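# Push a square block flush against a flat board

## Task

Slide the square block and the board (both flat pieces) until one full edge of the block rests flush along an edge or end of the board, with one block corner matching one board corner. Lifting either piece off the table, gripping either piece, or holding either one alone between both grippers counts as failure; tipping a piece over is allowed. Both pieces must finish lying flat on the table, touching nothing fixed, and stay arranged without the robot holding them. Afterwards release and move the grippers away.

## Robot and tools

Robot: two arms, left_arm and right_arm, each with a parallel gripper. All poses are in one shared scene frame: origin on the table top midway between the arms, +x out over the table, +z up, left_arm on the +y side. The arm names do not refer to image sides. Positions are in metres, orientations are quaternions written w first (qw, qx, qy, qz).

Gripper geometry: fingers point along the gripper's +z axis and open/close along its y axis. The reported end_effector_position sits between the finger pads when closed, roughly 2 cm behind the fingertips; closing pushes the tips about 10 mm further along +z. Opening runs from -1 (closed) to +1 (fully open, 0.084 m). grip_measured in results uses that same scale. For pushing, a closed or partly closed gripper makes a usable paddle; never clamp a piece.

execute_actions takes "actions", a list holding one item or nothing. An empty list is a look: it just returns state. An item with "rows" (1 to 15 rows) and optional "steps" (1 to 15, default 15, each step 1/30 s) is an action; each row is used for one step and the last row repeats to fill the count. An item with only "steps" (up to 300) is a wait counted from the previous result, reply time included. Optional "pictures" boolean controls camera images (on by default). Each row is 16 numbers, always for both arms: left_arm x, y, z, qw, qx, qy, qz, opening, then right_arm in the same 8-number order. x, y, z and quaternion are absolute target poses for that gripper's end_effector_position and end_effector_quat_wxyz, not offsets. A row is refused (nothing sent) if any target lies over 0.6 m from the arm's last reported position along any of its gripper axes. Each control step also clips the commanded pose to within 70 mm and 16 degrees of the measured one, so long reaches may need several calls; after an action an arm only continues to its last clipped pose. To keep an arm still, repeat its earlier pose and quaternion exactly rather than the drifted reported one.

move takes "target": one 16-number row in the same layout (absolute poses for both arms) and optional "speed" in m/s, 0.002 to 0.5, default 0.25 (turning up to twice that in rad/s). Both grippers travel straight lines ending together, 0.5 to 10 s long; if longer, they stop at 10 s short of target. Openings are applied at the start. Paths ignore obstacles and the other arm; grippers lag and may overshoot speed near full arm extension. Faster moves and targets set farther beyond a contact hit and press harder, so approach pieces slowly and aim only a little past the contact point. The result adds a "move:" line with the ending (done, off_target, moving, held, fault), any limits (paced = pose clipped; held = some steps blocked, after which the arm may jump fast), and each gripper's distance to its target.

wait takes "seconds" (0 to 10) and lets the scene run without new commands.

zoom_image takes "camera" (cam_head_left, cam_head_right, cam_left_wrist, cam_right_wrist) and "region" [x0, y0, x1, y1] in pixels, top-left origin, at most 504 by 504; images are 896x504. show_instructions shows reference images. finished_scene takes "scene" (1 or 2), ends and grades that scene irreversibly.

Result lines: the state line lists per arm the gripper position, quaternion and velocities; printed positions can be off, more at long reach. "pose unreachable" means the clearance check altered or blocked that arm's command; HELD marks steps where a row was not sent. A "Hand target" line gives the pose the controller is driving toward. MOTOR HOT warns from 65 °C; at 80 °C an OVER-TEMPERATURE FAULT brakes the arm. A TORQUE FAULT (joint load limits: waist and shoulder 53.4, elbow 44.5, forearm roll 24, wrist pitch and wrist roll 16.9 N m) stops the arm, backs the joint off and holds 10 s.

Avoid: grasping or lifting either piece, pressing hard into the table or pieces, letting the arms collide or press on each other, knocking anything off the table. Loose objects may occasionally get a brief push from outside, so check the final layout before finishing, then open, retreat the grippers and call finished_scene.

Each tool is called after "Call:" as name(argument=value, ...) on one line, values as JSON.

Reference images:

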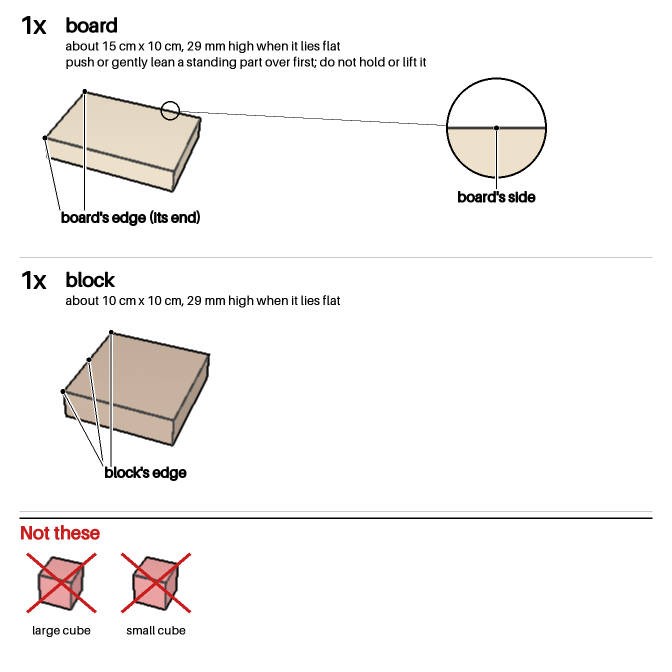

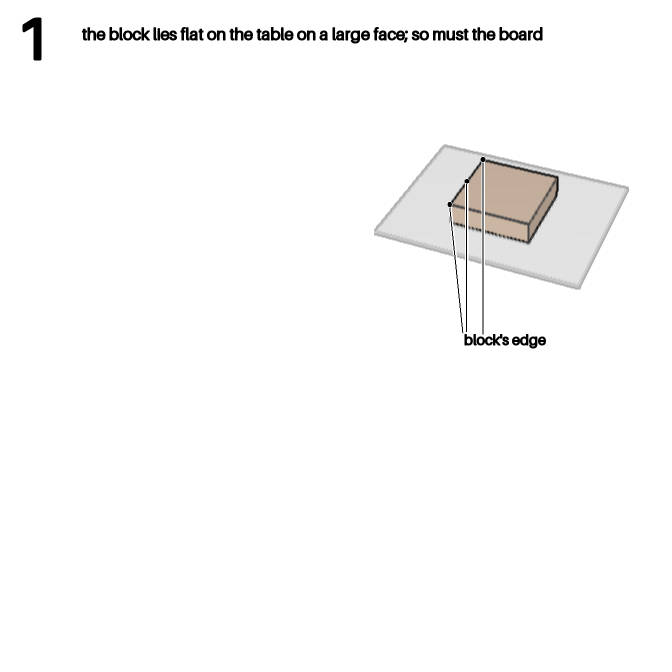

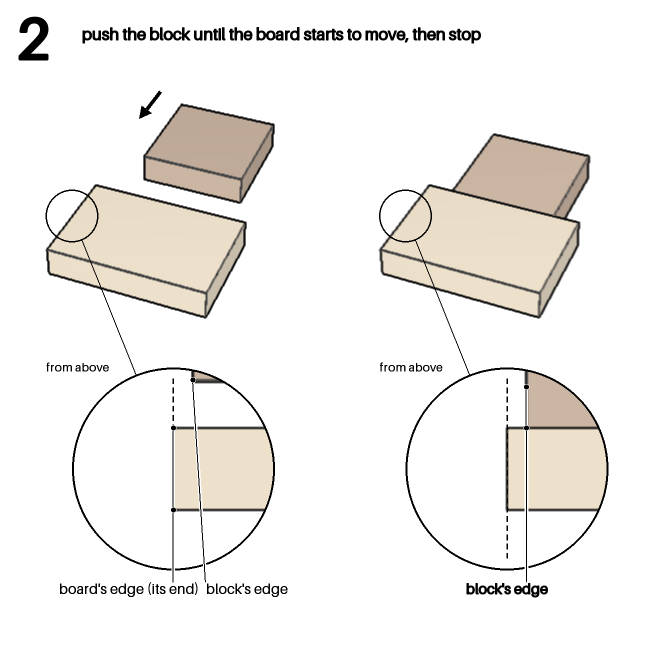

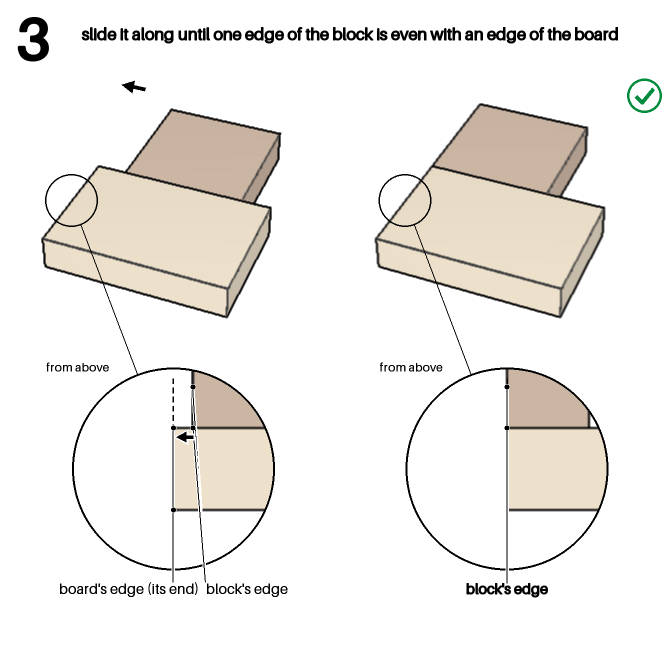

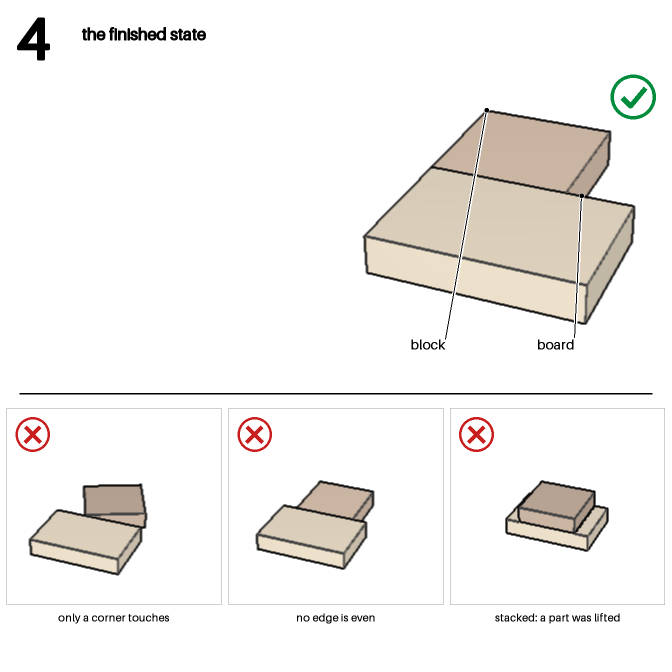

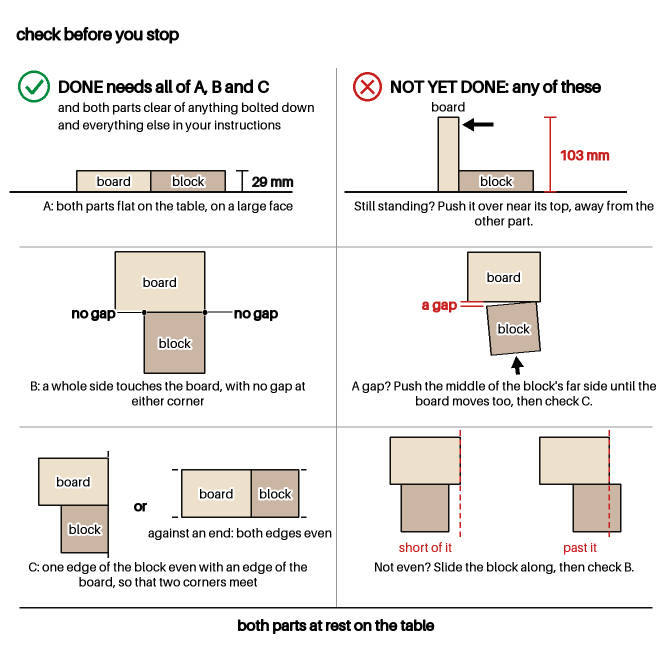

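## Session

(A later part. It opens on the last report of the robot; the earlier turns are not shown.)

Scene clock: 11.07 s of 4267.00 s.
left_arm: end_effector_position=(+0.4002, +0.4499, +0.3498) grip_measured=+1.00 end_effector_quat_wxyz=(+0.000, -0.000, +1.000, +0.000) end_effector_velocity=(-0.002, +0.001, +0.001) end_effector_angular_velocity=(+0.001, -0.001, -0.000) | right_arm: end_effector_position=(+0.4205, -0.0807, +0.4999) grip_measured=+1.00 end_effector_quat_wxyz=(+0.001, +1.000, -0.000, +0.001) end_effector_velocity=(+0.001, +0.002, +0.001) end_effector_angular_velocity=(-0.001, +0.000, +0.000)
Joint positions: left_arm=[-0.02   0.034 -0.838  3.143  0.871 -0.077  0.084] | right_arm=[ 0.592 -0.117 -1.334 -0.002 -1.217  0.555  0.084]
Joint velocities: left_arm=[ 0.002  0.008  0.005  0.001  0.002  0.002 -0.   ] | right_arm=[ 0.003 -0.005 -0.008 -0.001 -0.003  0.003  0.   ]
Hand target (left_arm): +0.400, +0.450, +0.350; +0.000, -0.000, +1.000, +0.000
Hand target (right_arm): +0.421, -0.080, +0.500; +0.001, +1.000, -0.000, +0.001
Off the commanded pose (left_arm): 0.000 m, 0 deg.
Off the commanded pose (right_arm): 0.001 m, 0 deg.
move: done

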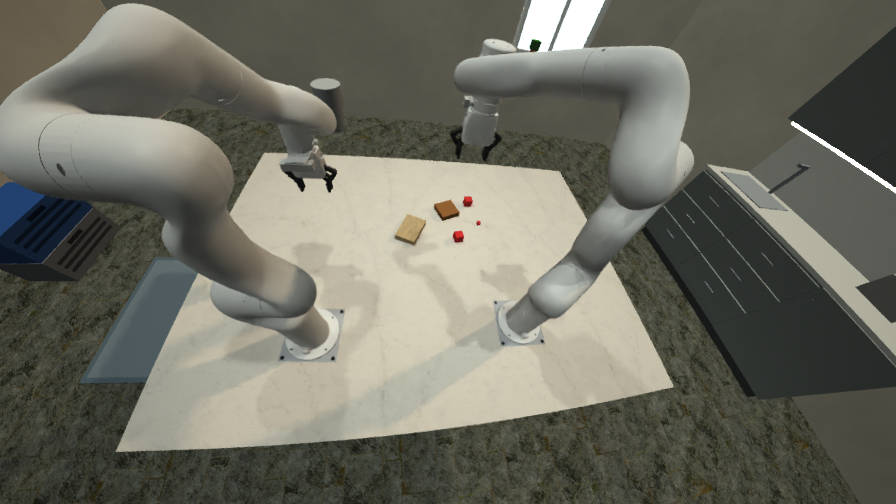

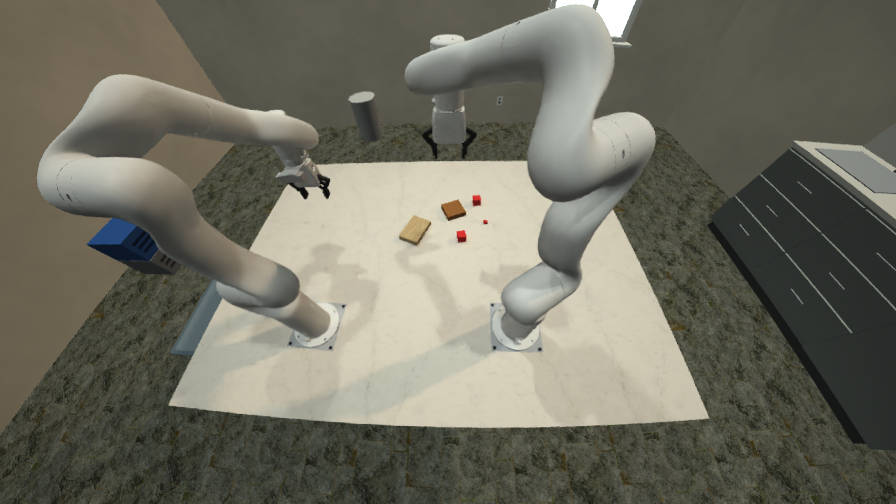

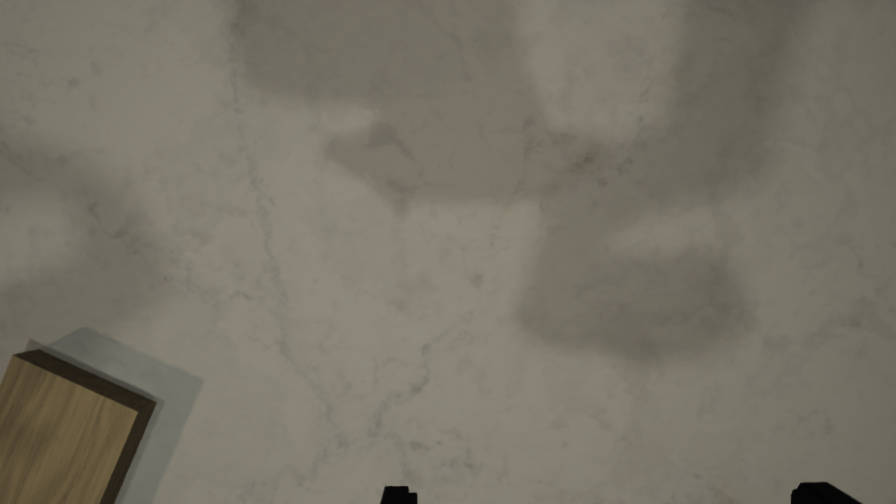

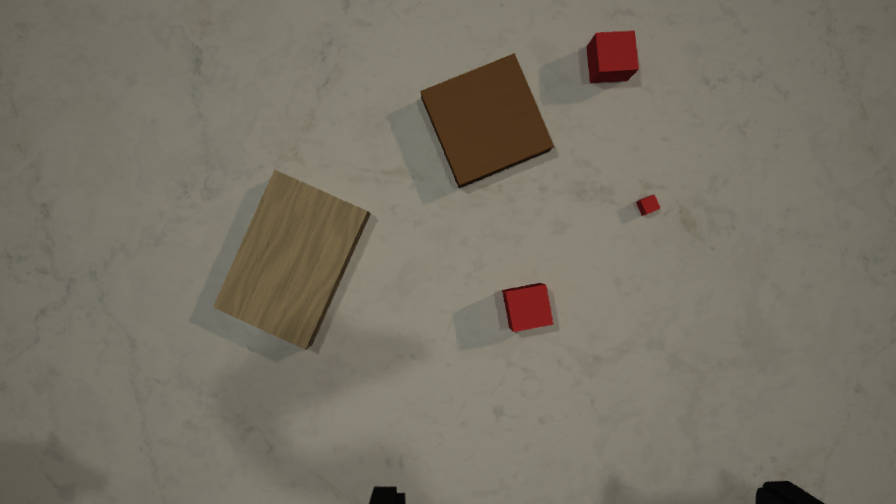

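Call:
move(target=[0.5,0.23,0.09,0,0.707,-0.707,0,0.8,0.715,-0.075,0.09,0,1,0,0,0.3])

Call:
move(target=[0.5,0.23,0.032,0,0.707,-0.707,0,0.8,0.715,-0.075,0.034,0,1,0,0,0.3], speed=0.08)

Call:
move(target=[0.5,0.15,0.032,0,0.707,-0.707,0,0.8,0.58,-0.075,0.034,0,1,0,0,0.3], speed=0.04)

Call:
move(target=[0.5,0.2,0.04,0,0.707,-0.707,0,0.8,0.6,-0.075,0.12,0,1,0,0,0.3])

Call:
move(target=[0.5,0.33,0.06,0,0.707,-0.707,0,0.8,0.42,-0.08,0.5,0,1,0,0,0.3])

Scene clock: 30.27 s of 4267.00 s.
left_arm: end_effector_position=(+0.5005, +0.2298, +0.0902) grip_measured=+0.80 end_effector_quat_wxyz=(+0.001, +0.707, -0.707, +0.000) end_effector_velocity=(+0.000, -0.001, -0.001) end_effector_angular_velocity=(+0.004, -0.000, +0.004) | right_arm: end_effector_position=(+0.7147, -0.0751, +0.0904) grip_measured=+0.29 end_effector_quat_wxyz=(-0.000, +1.000, +0.000, -0.000) end_effector_velocity=(+0.001, +0.002, -0.000) end_effector_angular_velocity=(-0.000, -0.001, +0.003)
Joint positions: left_arm=[-0.401 -0.709 -1.137  3.138  0.428 -2.025  0.077] | right_arm=[ 0.394 -1.147 -1.947  0.002 -0.8    0.354  0.056]
Joint velocities: left_arm=[-0.003 -0.004 -0.004  0.009  0.001 -0.015 -0.   ] | right_arm=[ 0.002 -0.005 -0.01  -0.001 -0.004 -0.     0.   ]
Hand target (left_arm): +0.500, +0.230, +0.090; +0.001, +0.707, -0.707, +0.000
Hand target (right_arm): +0.715, -0.075, +0.090; -0.000, +1.000, +0.000, -0.000
Off the commanded pose (left_arm): 0.001 m, 0 deg.
Off the commanded pose (right_arm): 0.001 m, 0 deg.
After step 90, 12.50 s passed at rest.
move: done

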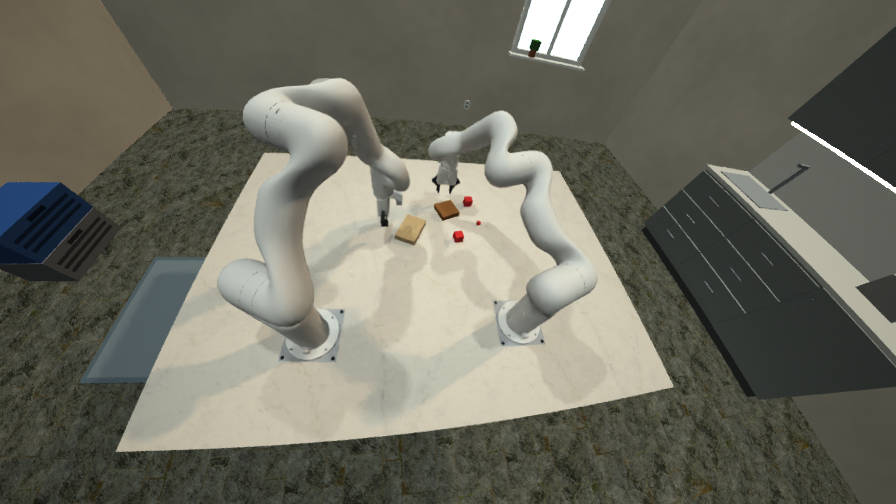

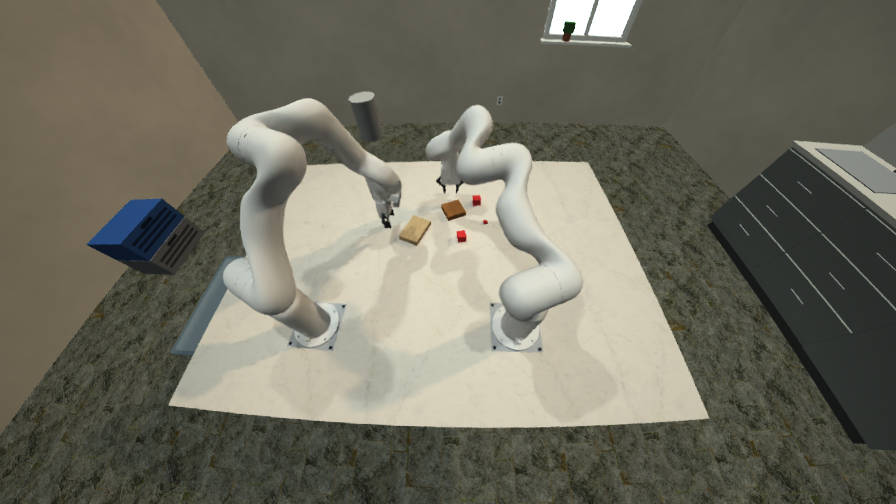

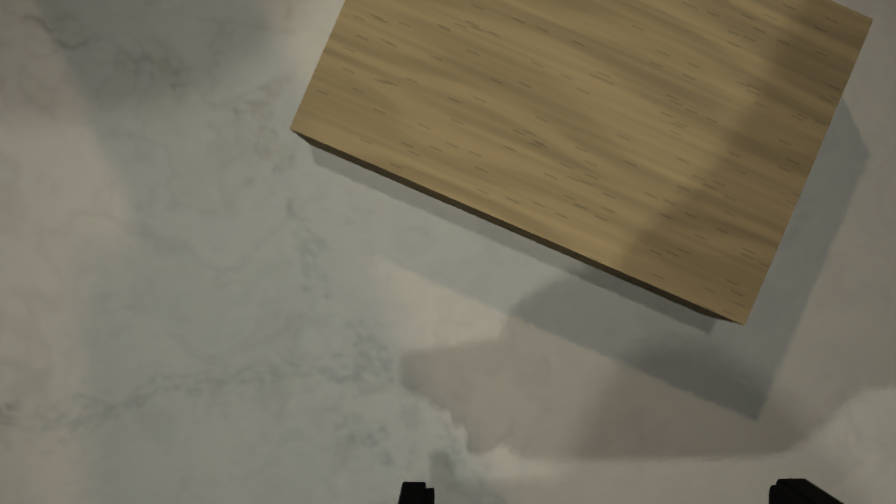

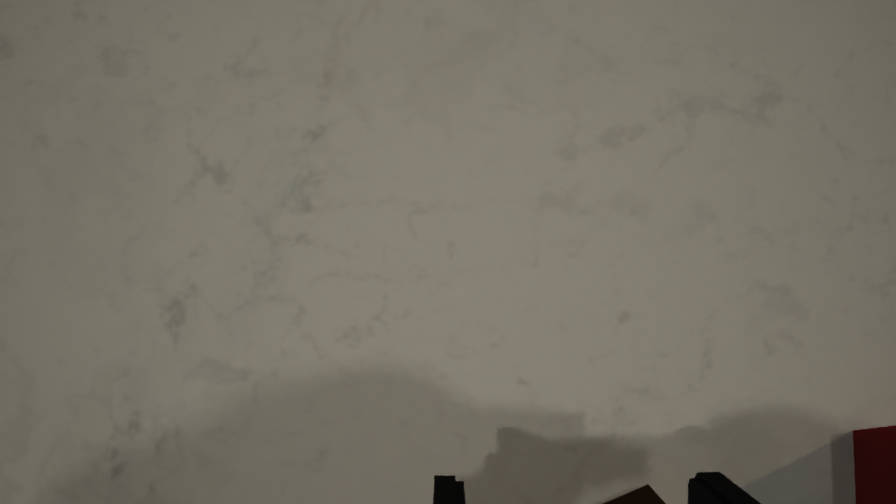

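Scene clock: 31.40 s of 4267.00 s.
left_arm: end_effector_position=(+0.5002, +0.2300, +0.0323) grip_measured=+0.80 end_effector_quat_wxyz=(-0.000, +0.707, -0.707, +0.000) end_effector_velocity=(-0.001, +0.000, -0.001) end_effector_angular_velocity=(+0.000, +0.001, +0.001) | right_arm: end_effector_position=(+0.7151, -0.0750, +0.0344) grip_measured=+0.29 end_effector_quat_wxyz=(-0.000, +1.000, +0.000, +0.000) end_effector_velocity=(-0.001, -0.001, -0.003) end_effector_angular_velocity=(-0.001, +0.003, -0.001)
Joint positions: left_arm=[-0.402 -0.82  -1.155  3.142  0.334 -2.03   0.077] | right_arm=[ 0.394 -1.234 -1.973  0.    -0.738  0.356  0.056]
Joint velocities: left_arm=[-0.    -0.002  0.001 -0.001 -0.001 -0.    -0.   ] | right_arm=[-0.001 -0.005 -0.001  0.    -0.     0.    -0.   ]
Hand target (left_arm): +0.500, +0.230, +0.032; -0.000, +0.707, -0.707, -0.000
Hand target (right_arm): +0.715, -0.075, +0.034; -0.000, +1.000, +0.000, -0.000
Off the commanded pose (left_arm): 0.000 m, 0 deg.
Off the commanded pose (right_arm): 0.000 m, 0 deg.
move: done

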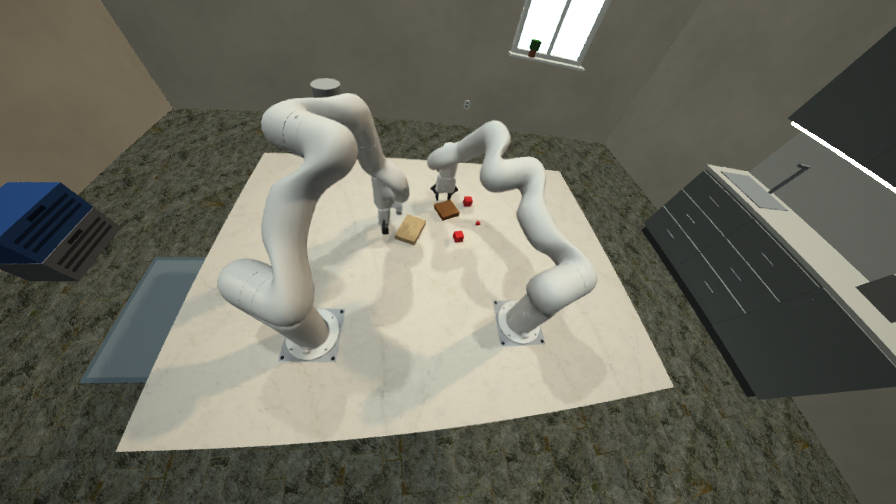

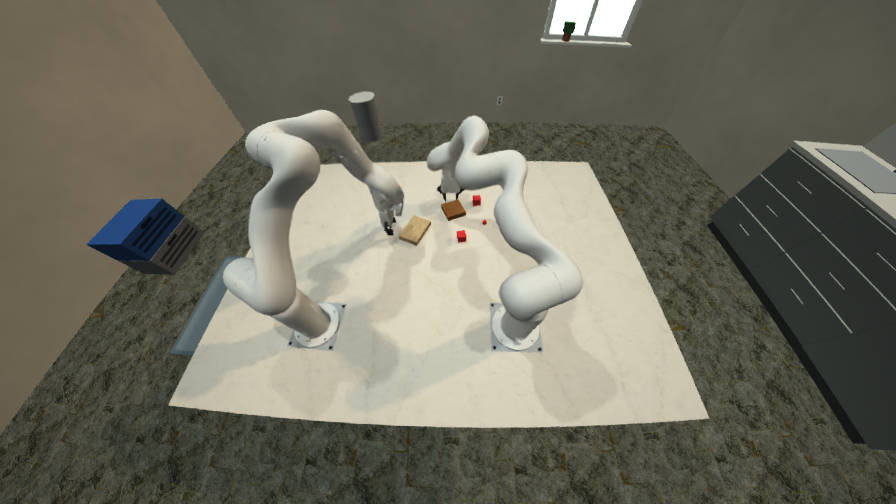

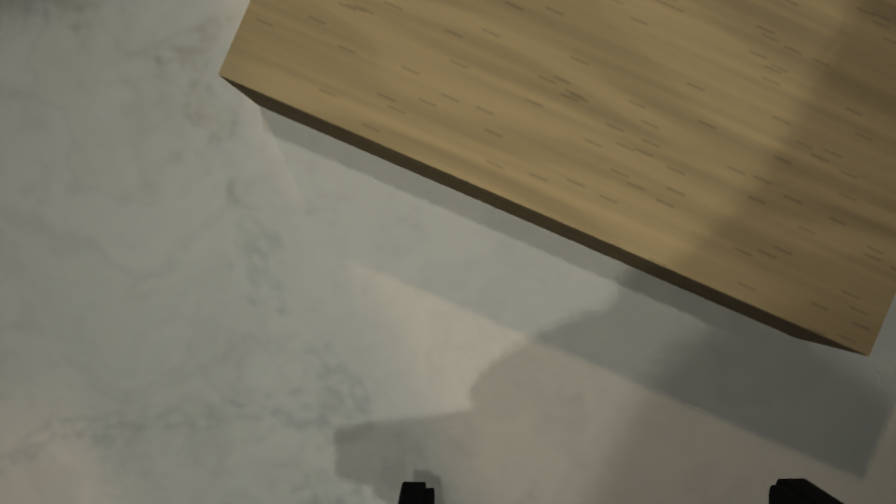

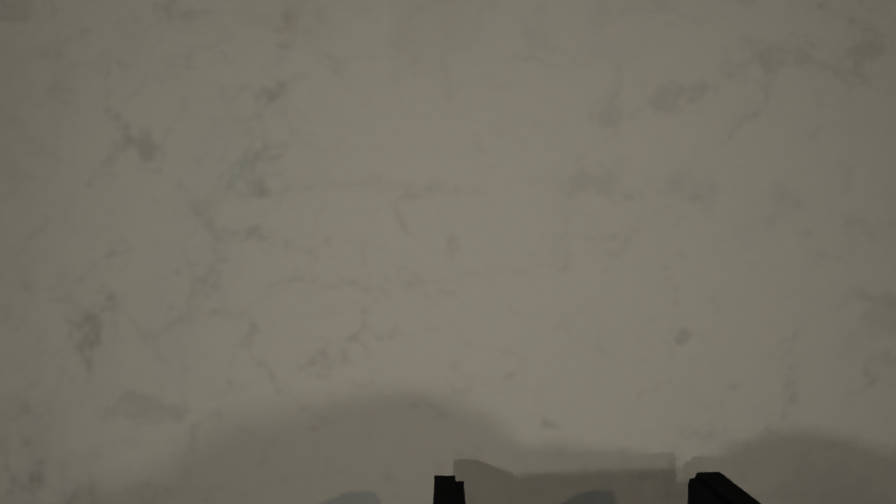

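Scene clock: 35.10 s of 4267.00 s.
left_arm: end_effector_position=(+0.4999, +0.1500, +0.0321) grip_measured=+0.80 end_effector_quat_wxyz=(+0.000, +0.707, -0.707, +0.000) end_effector_velocity=(+0.001, -0.002, -0.000) end_effector_angular_velocity=(-0.001, -0.002, -0.001) | right_arm: end_effector_position=(+0.5802, -0.0748, +0.0340) grip_measured=+0.29 end_effector_quat_wxyz=(-0.000, +1.000, +0.000, +0.000) end_effector_velocity=(-0.002, +0.000, -0.000) end_effector_angular_velocity=(+0.000, -0.001, +0.001)
Joint positions: left_arm=[-0.521 -0.887 -1.287  3.14   0.4   -2.146  0.077] | right_arm=[ 0.468 -0.946 -1.411  0.    -0.465  0.429  0.056]
Joint velocities: left_arm=[-0.002 -0.002 -0.003  0.001 -0.    -0.002  0.   ] | right_arm=[ 0.002  0.003  0.008 -0.001  0.006  0.002 -0.   ]
Hand target (left_arm): +0.500, +0.150, +0.032; +0.000, +0.707, -0.707, +0.000
Hand target (right_arm): +0.580, -0.075, +0.034; -0.000, +1.000, +0.000, +0.000
Off the commanded pose (left_arm): 0.000 m, 0 deg.
Off the commanded pose (right_arm): 0.000 m, 0 deg.
move: done

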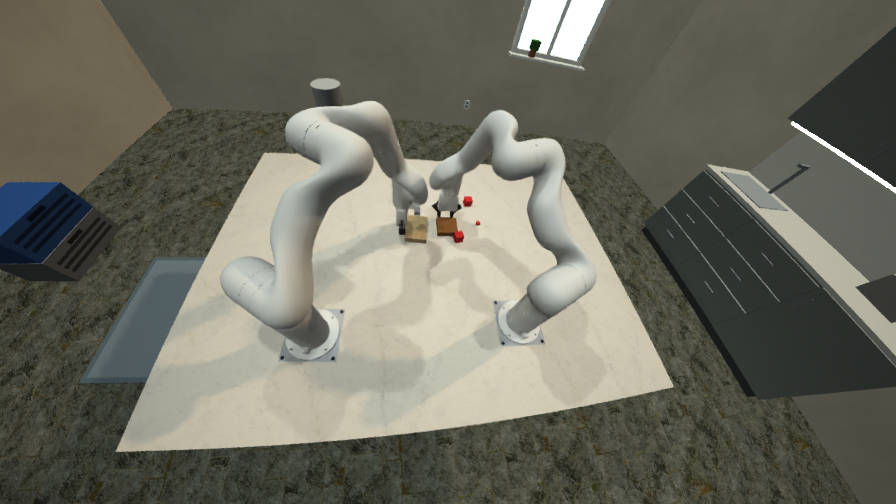

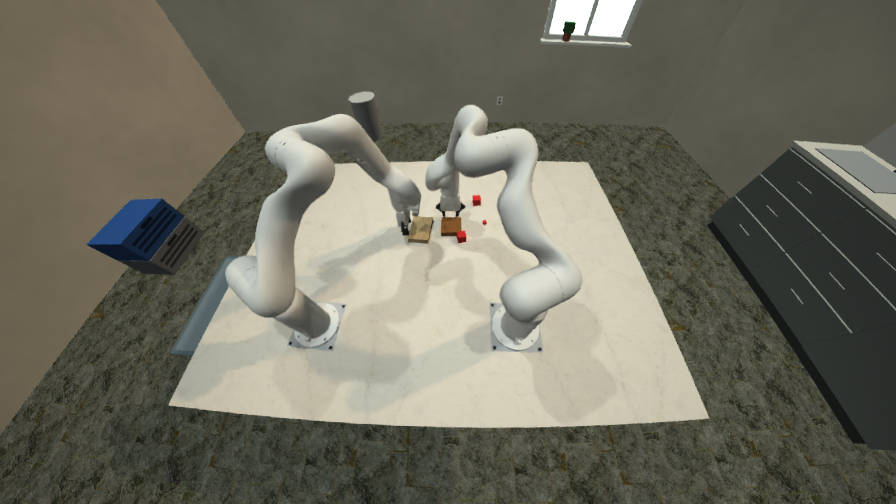

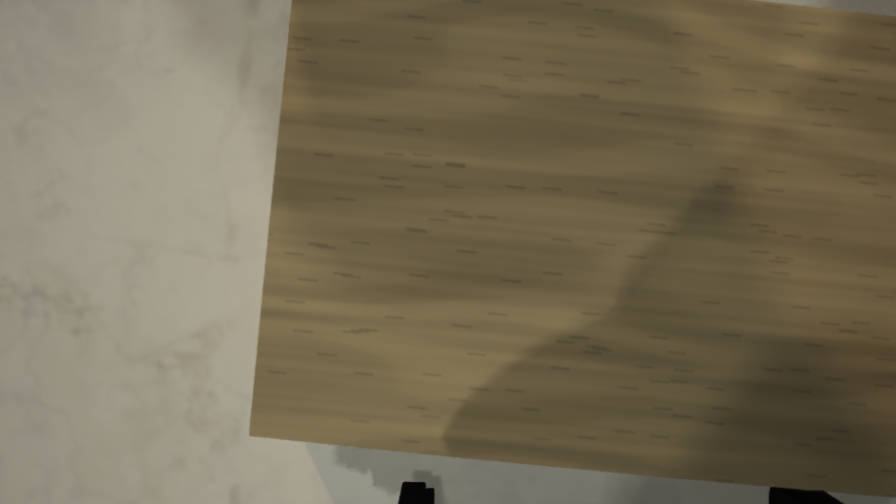

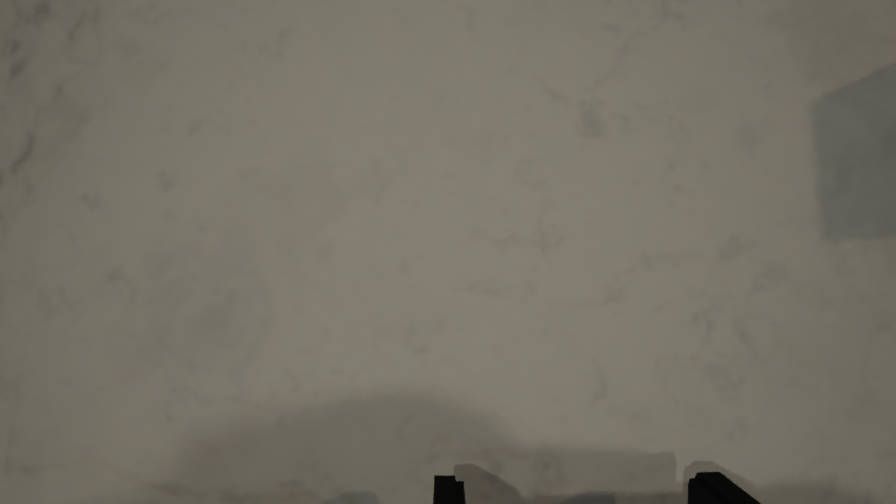

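Scene clock: 36.03 s of 4267.00 s.
left_arm: end_effector_position=(+0.5000, +0.1999, +0.0399) grip_measured=+0.80 end_effector_quat_wxyz=(-0.000, +0.707, -0.707, -0.000) end_effector_velocity=(-0.000, +0.002, +0.000) end_effector_angular_velocity=(+0.001, +0.001, -0.002) | right_arm: end_effector_position=(+0.5998, -0.0751, +0.1195) grip_measured=+0.29 end_effector_quat_wxyz=(+0.000, +1.000, -0.000, -0.000) end_effector_velocity=(+0.001, -0.000, +0.003) end_effector_angular_velocity=(+0.001, -0.001, -0.002)
Joint positions: left_arm=[-0.449 -0.828 -1.196  3.143  0.368 -2.077  0.077] | right_arm=[ 0.455 -0.839 -1.457 -0.    -0.618  0.418  0.056]
Joint velocities: left_arm=[ 0.002  0.002  0.003  0.001 -0.001  0.003  0.   ] | right_arm=[-0.001  0.003 -0.002  0.001 -0.004  0.    -0.   ]
Hand target (left_arm): +0.500, +0.200, +0.040; -0.000, +0.707, -0.707, -0.000
Hand target (right_arm): +0.600, -0.075, +0.120; +0.000, +1.000, -0.000, +0.000
Off the commanded pose (left_arm): 0.000 m, 0 deg.
Off the commanded pose (right_arm): 0.001 m, 0 deg.
move: done

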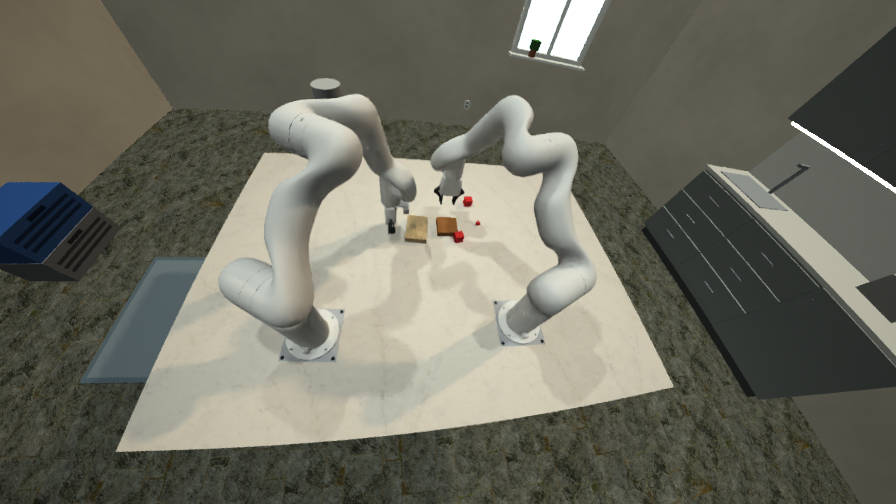

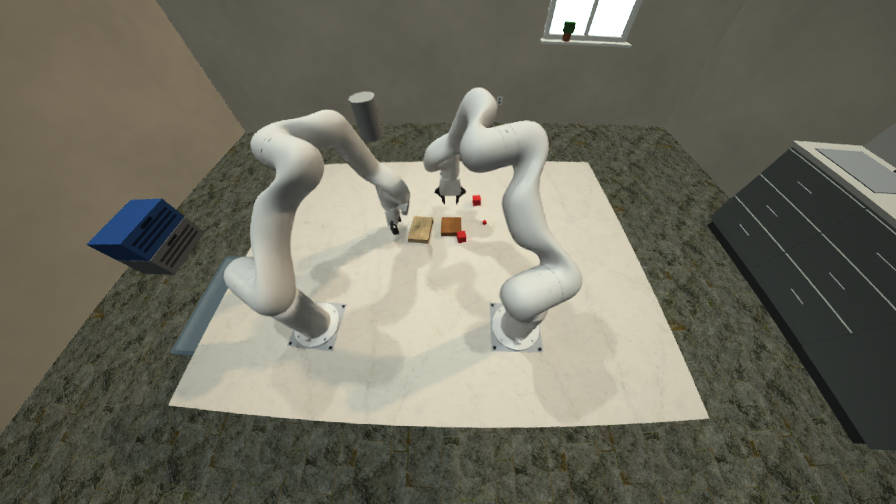

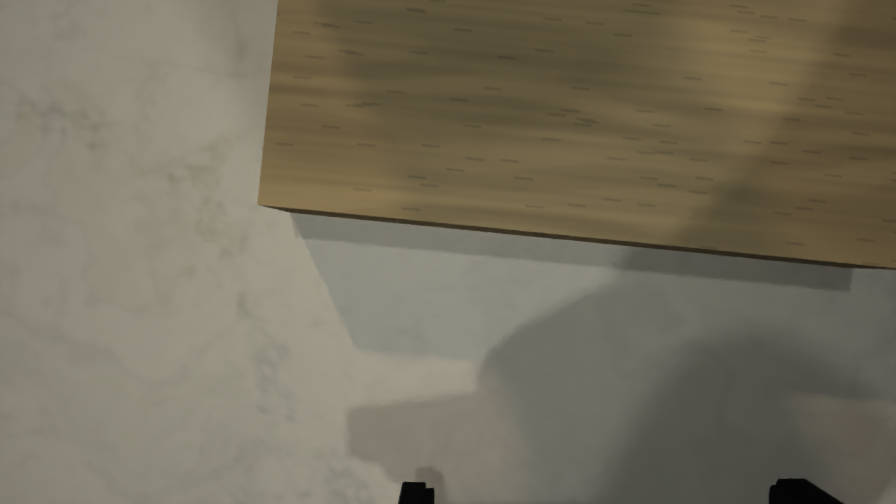

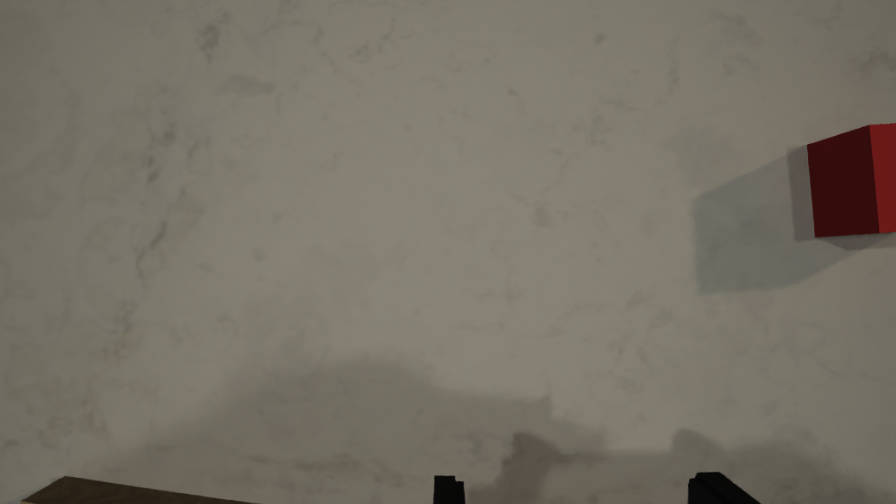

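Scene clock: 38.30 s of 4267.00 s.
left_arm: end_effector_position=(+0.5000, +0.3302, +0.0599) grip_measured=+0.80 end_effector_quat_wxyz=(-0.001, +0.707, -0.707, -0.000) end_effector_velocity=(+0.001, +0.000, +0.001) end_effector_angular_velocity=(-0.001, -0.003, +0.000) | right_arm: end_effector_position=(+0.4203, -0.0800, +0.4996) grip_measured=+0.29 end_effector_quat_wxyz=(+0.001, +1.000, -0.000, +0.000) end_effector_velocity=(-0.001, +0.000, +0.003) end_effector_angular_velocity=(+0.001, -0.002, +0.002)
Joint positions: left_arm=[-0.232 -0.705 -1.027  3.145  0.322 -1.863  0.077] | right_arm=[ 0.593 -0.119 -1.335 -0.001 -1.217  0.557  0.056]
Joint velocities: left_arm=[ 0.001  0.003  0.    -0.001 -0.001  0.002  0.   ] | right_arm=[ 0.002  0.004 -0.003 -0.    -0.005 -0.    -0.   ]
Hand target (left_arm): +0.500, +0.330, +0.060; -0.001, +0.707, -0.707, -0.000
Hand target (right_arm): +0.420, -0.080, +0.500; +0.000, +1.000, -0.000, +0.000
Off the commanded pose (left_arm): 0.000 m, 0 deg.
Off the commanded pose (right_arm): 0.001 m, 0 deg.
move: done

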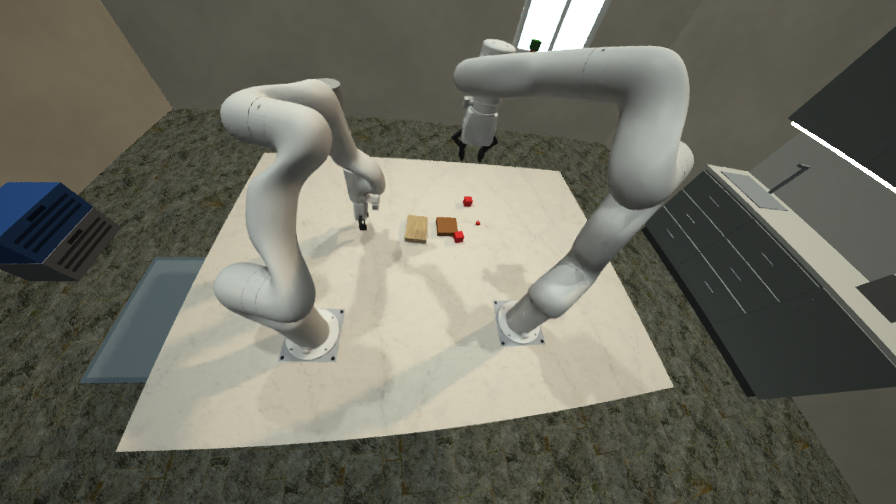

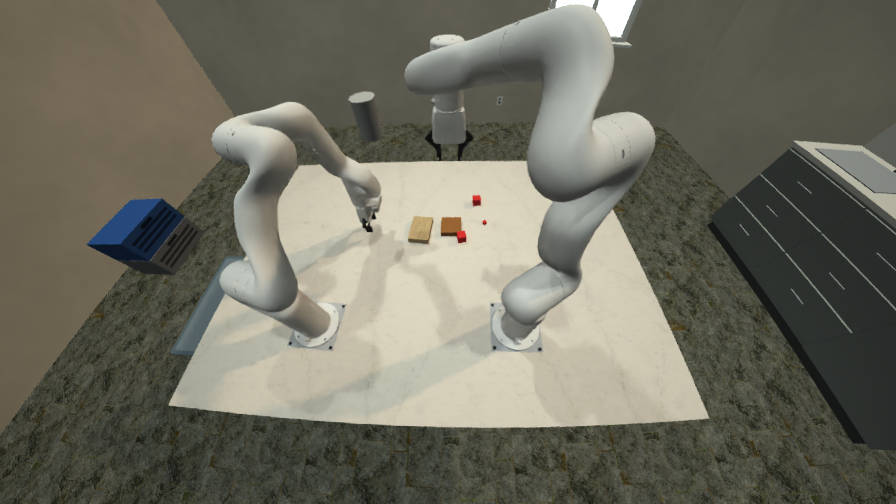

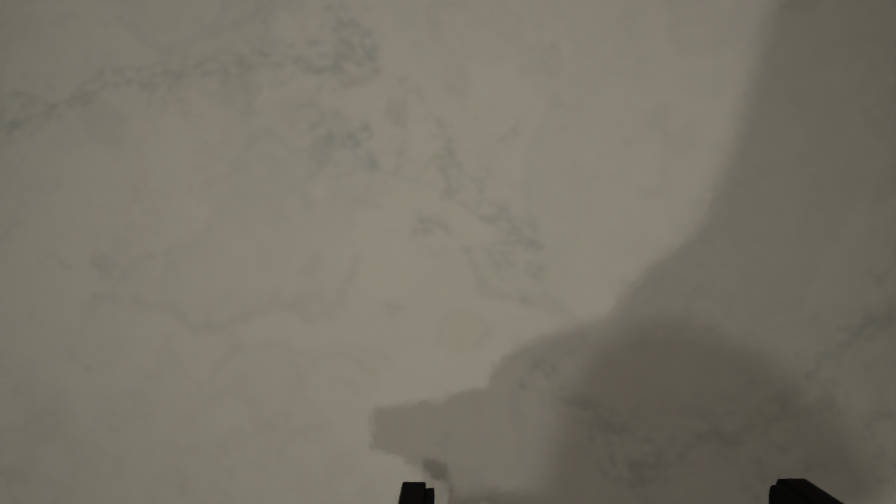

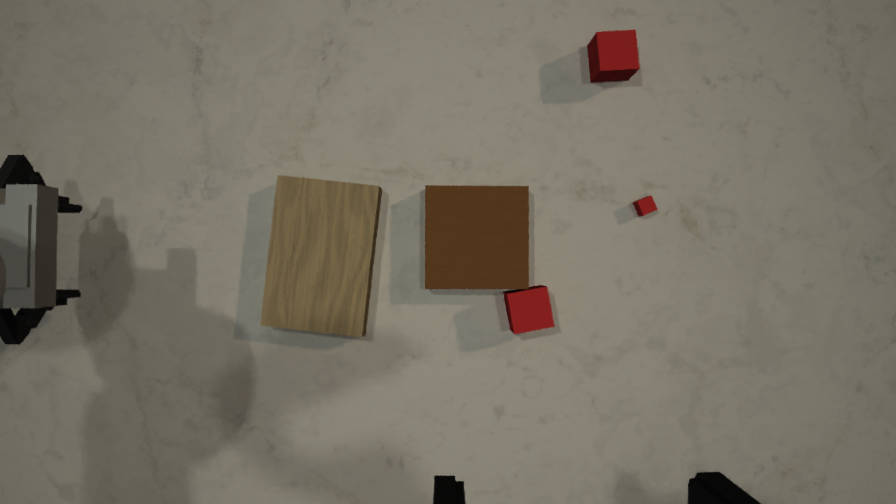

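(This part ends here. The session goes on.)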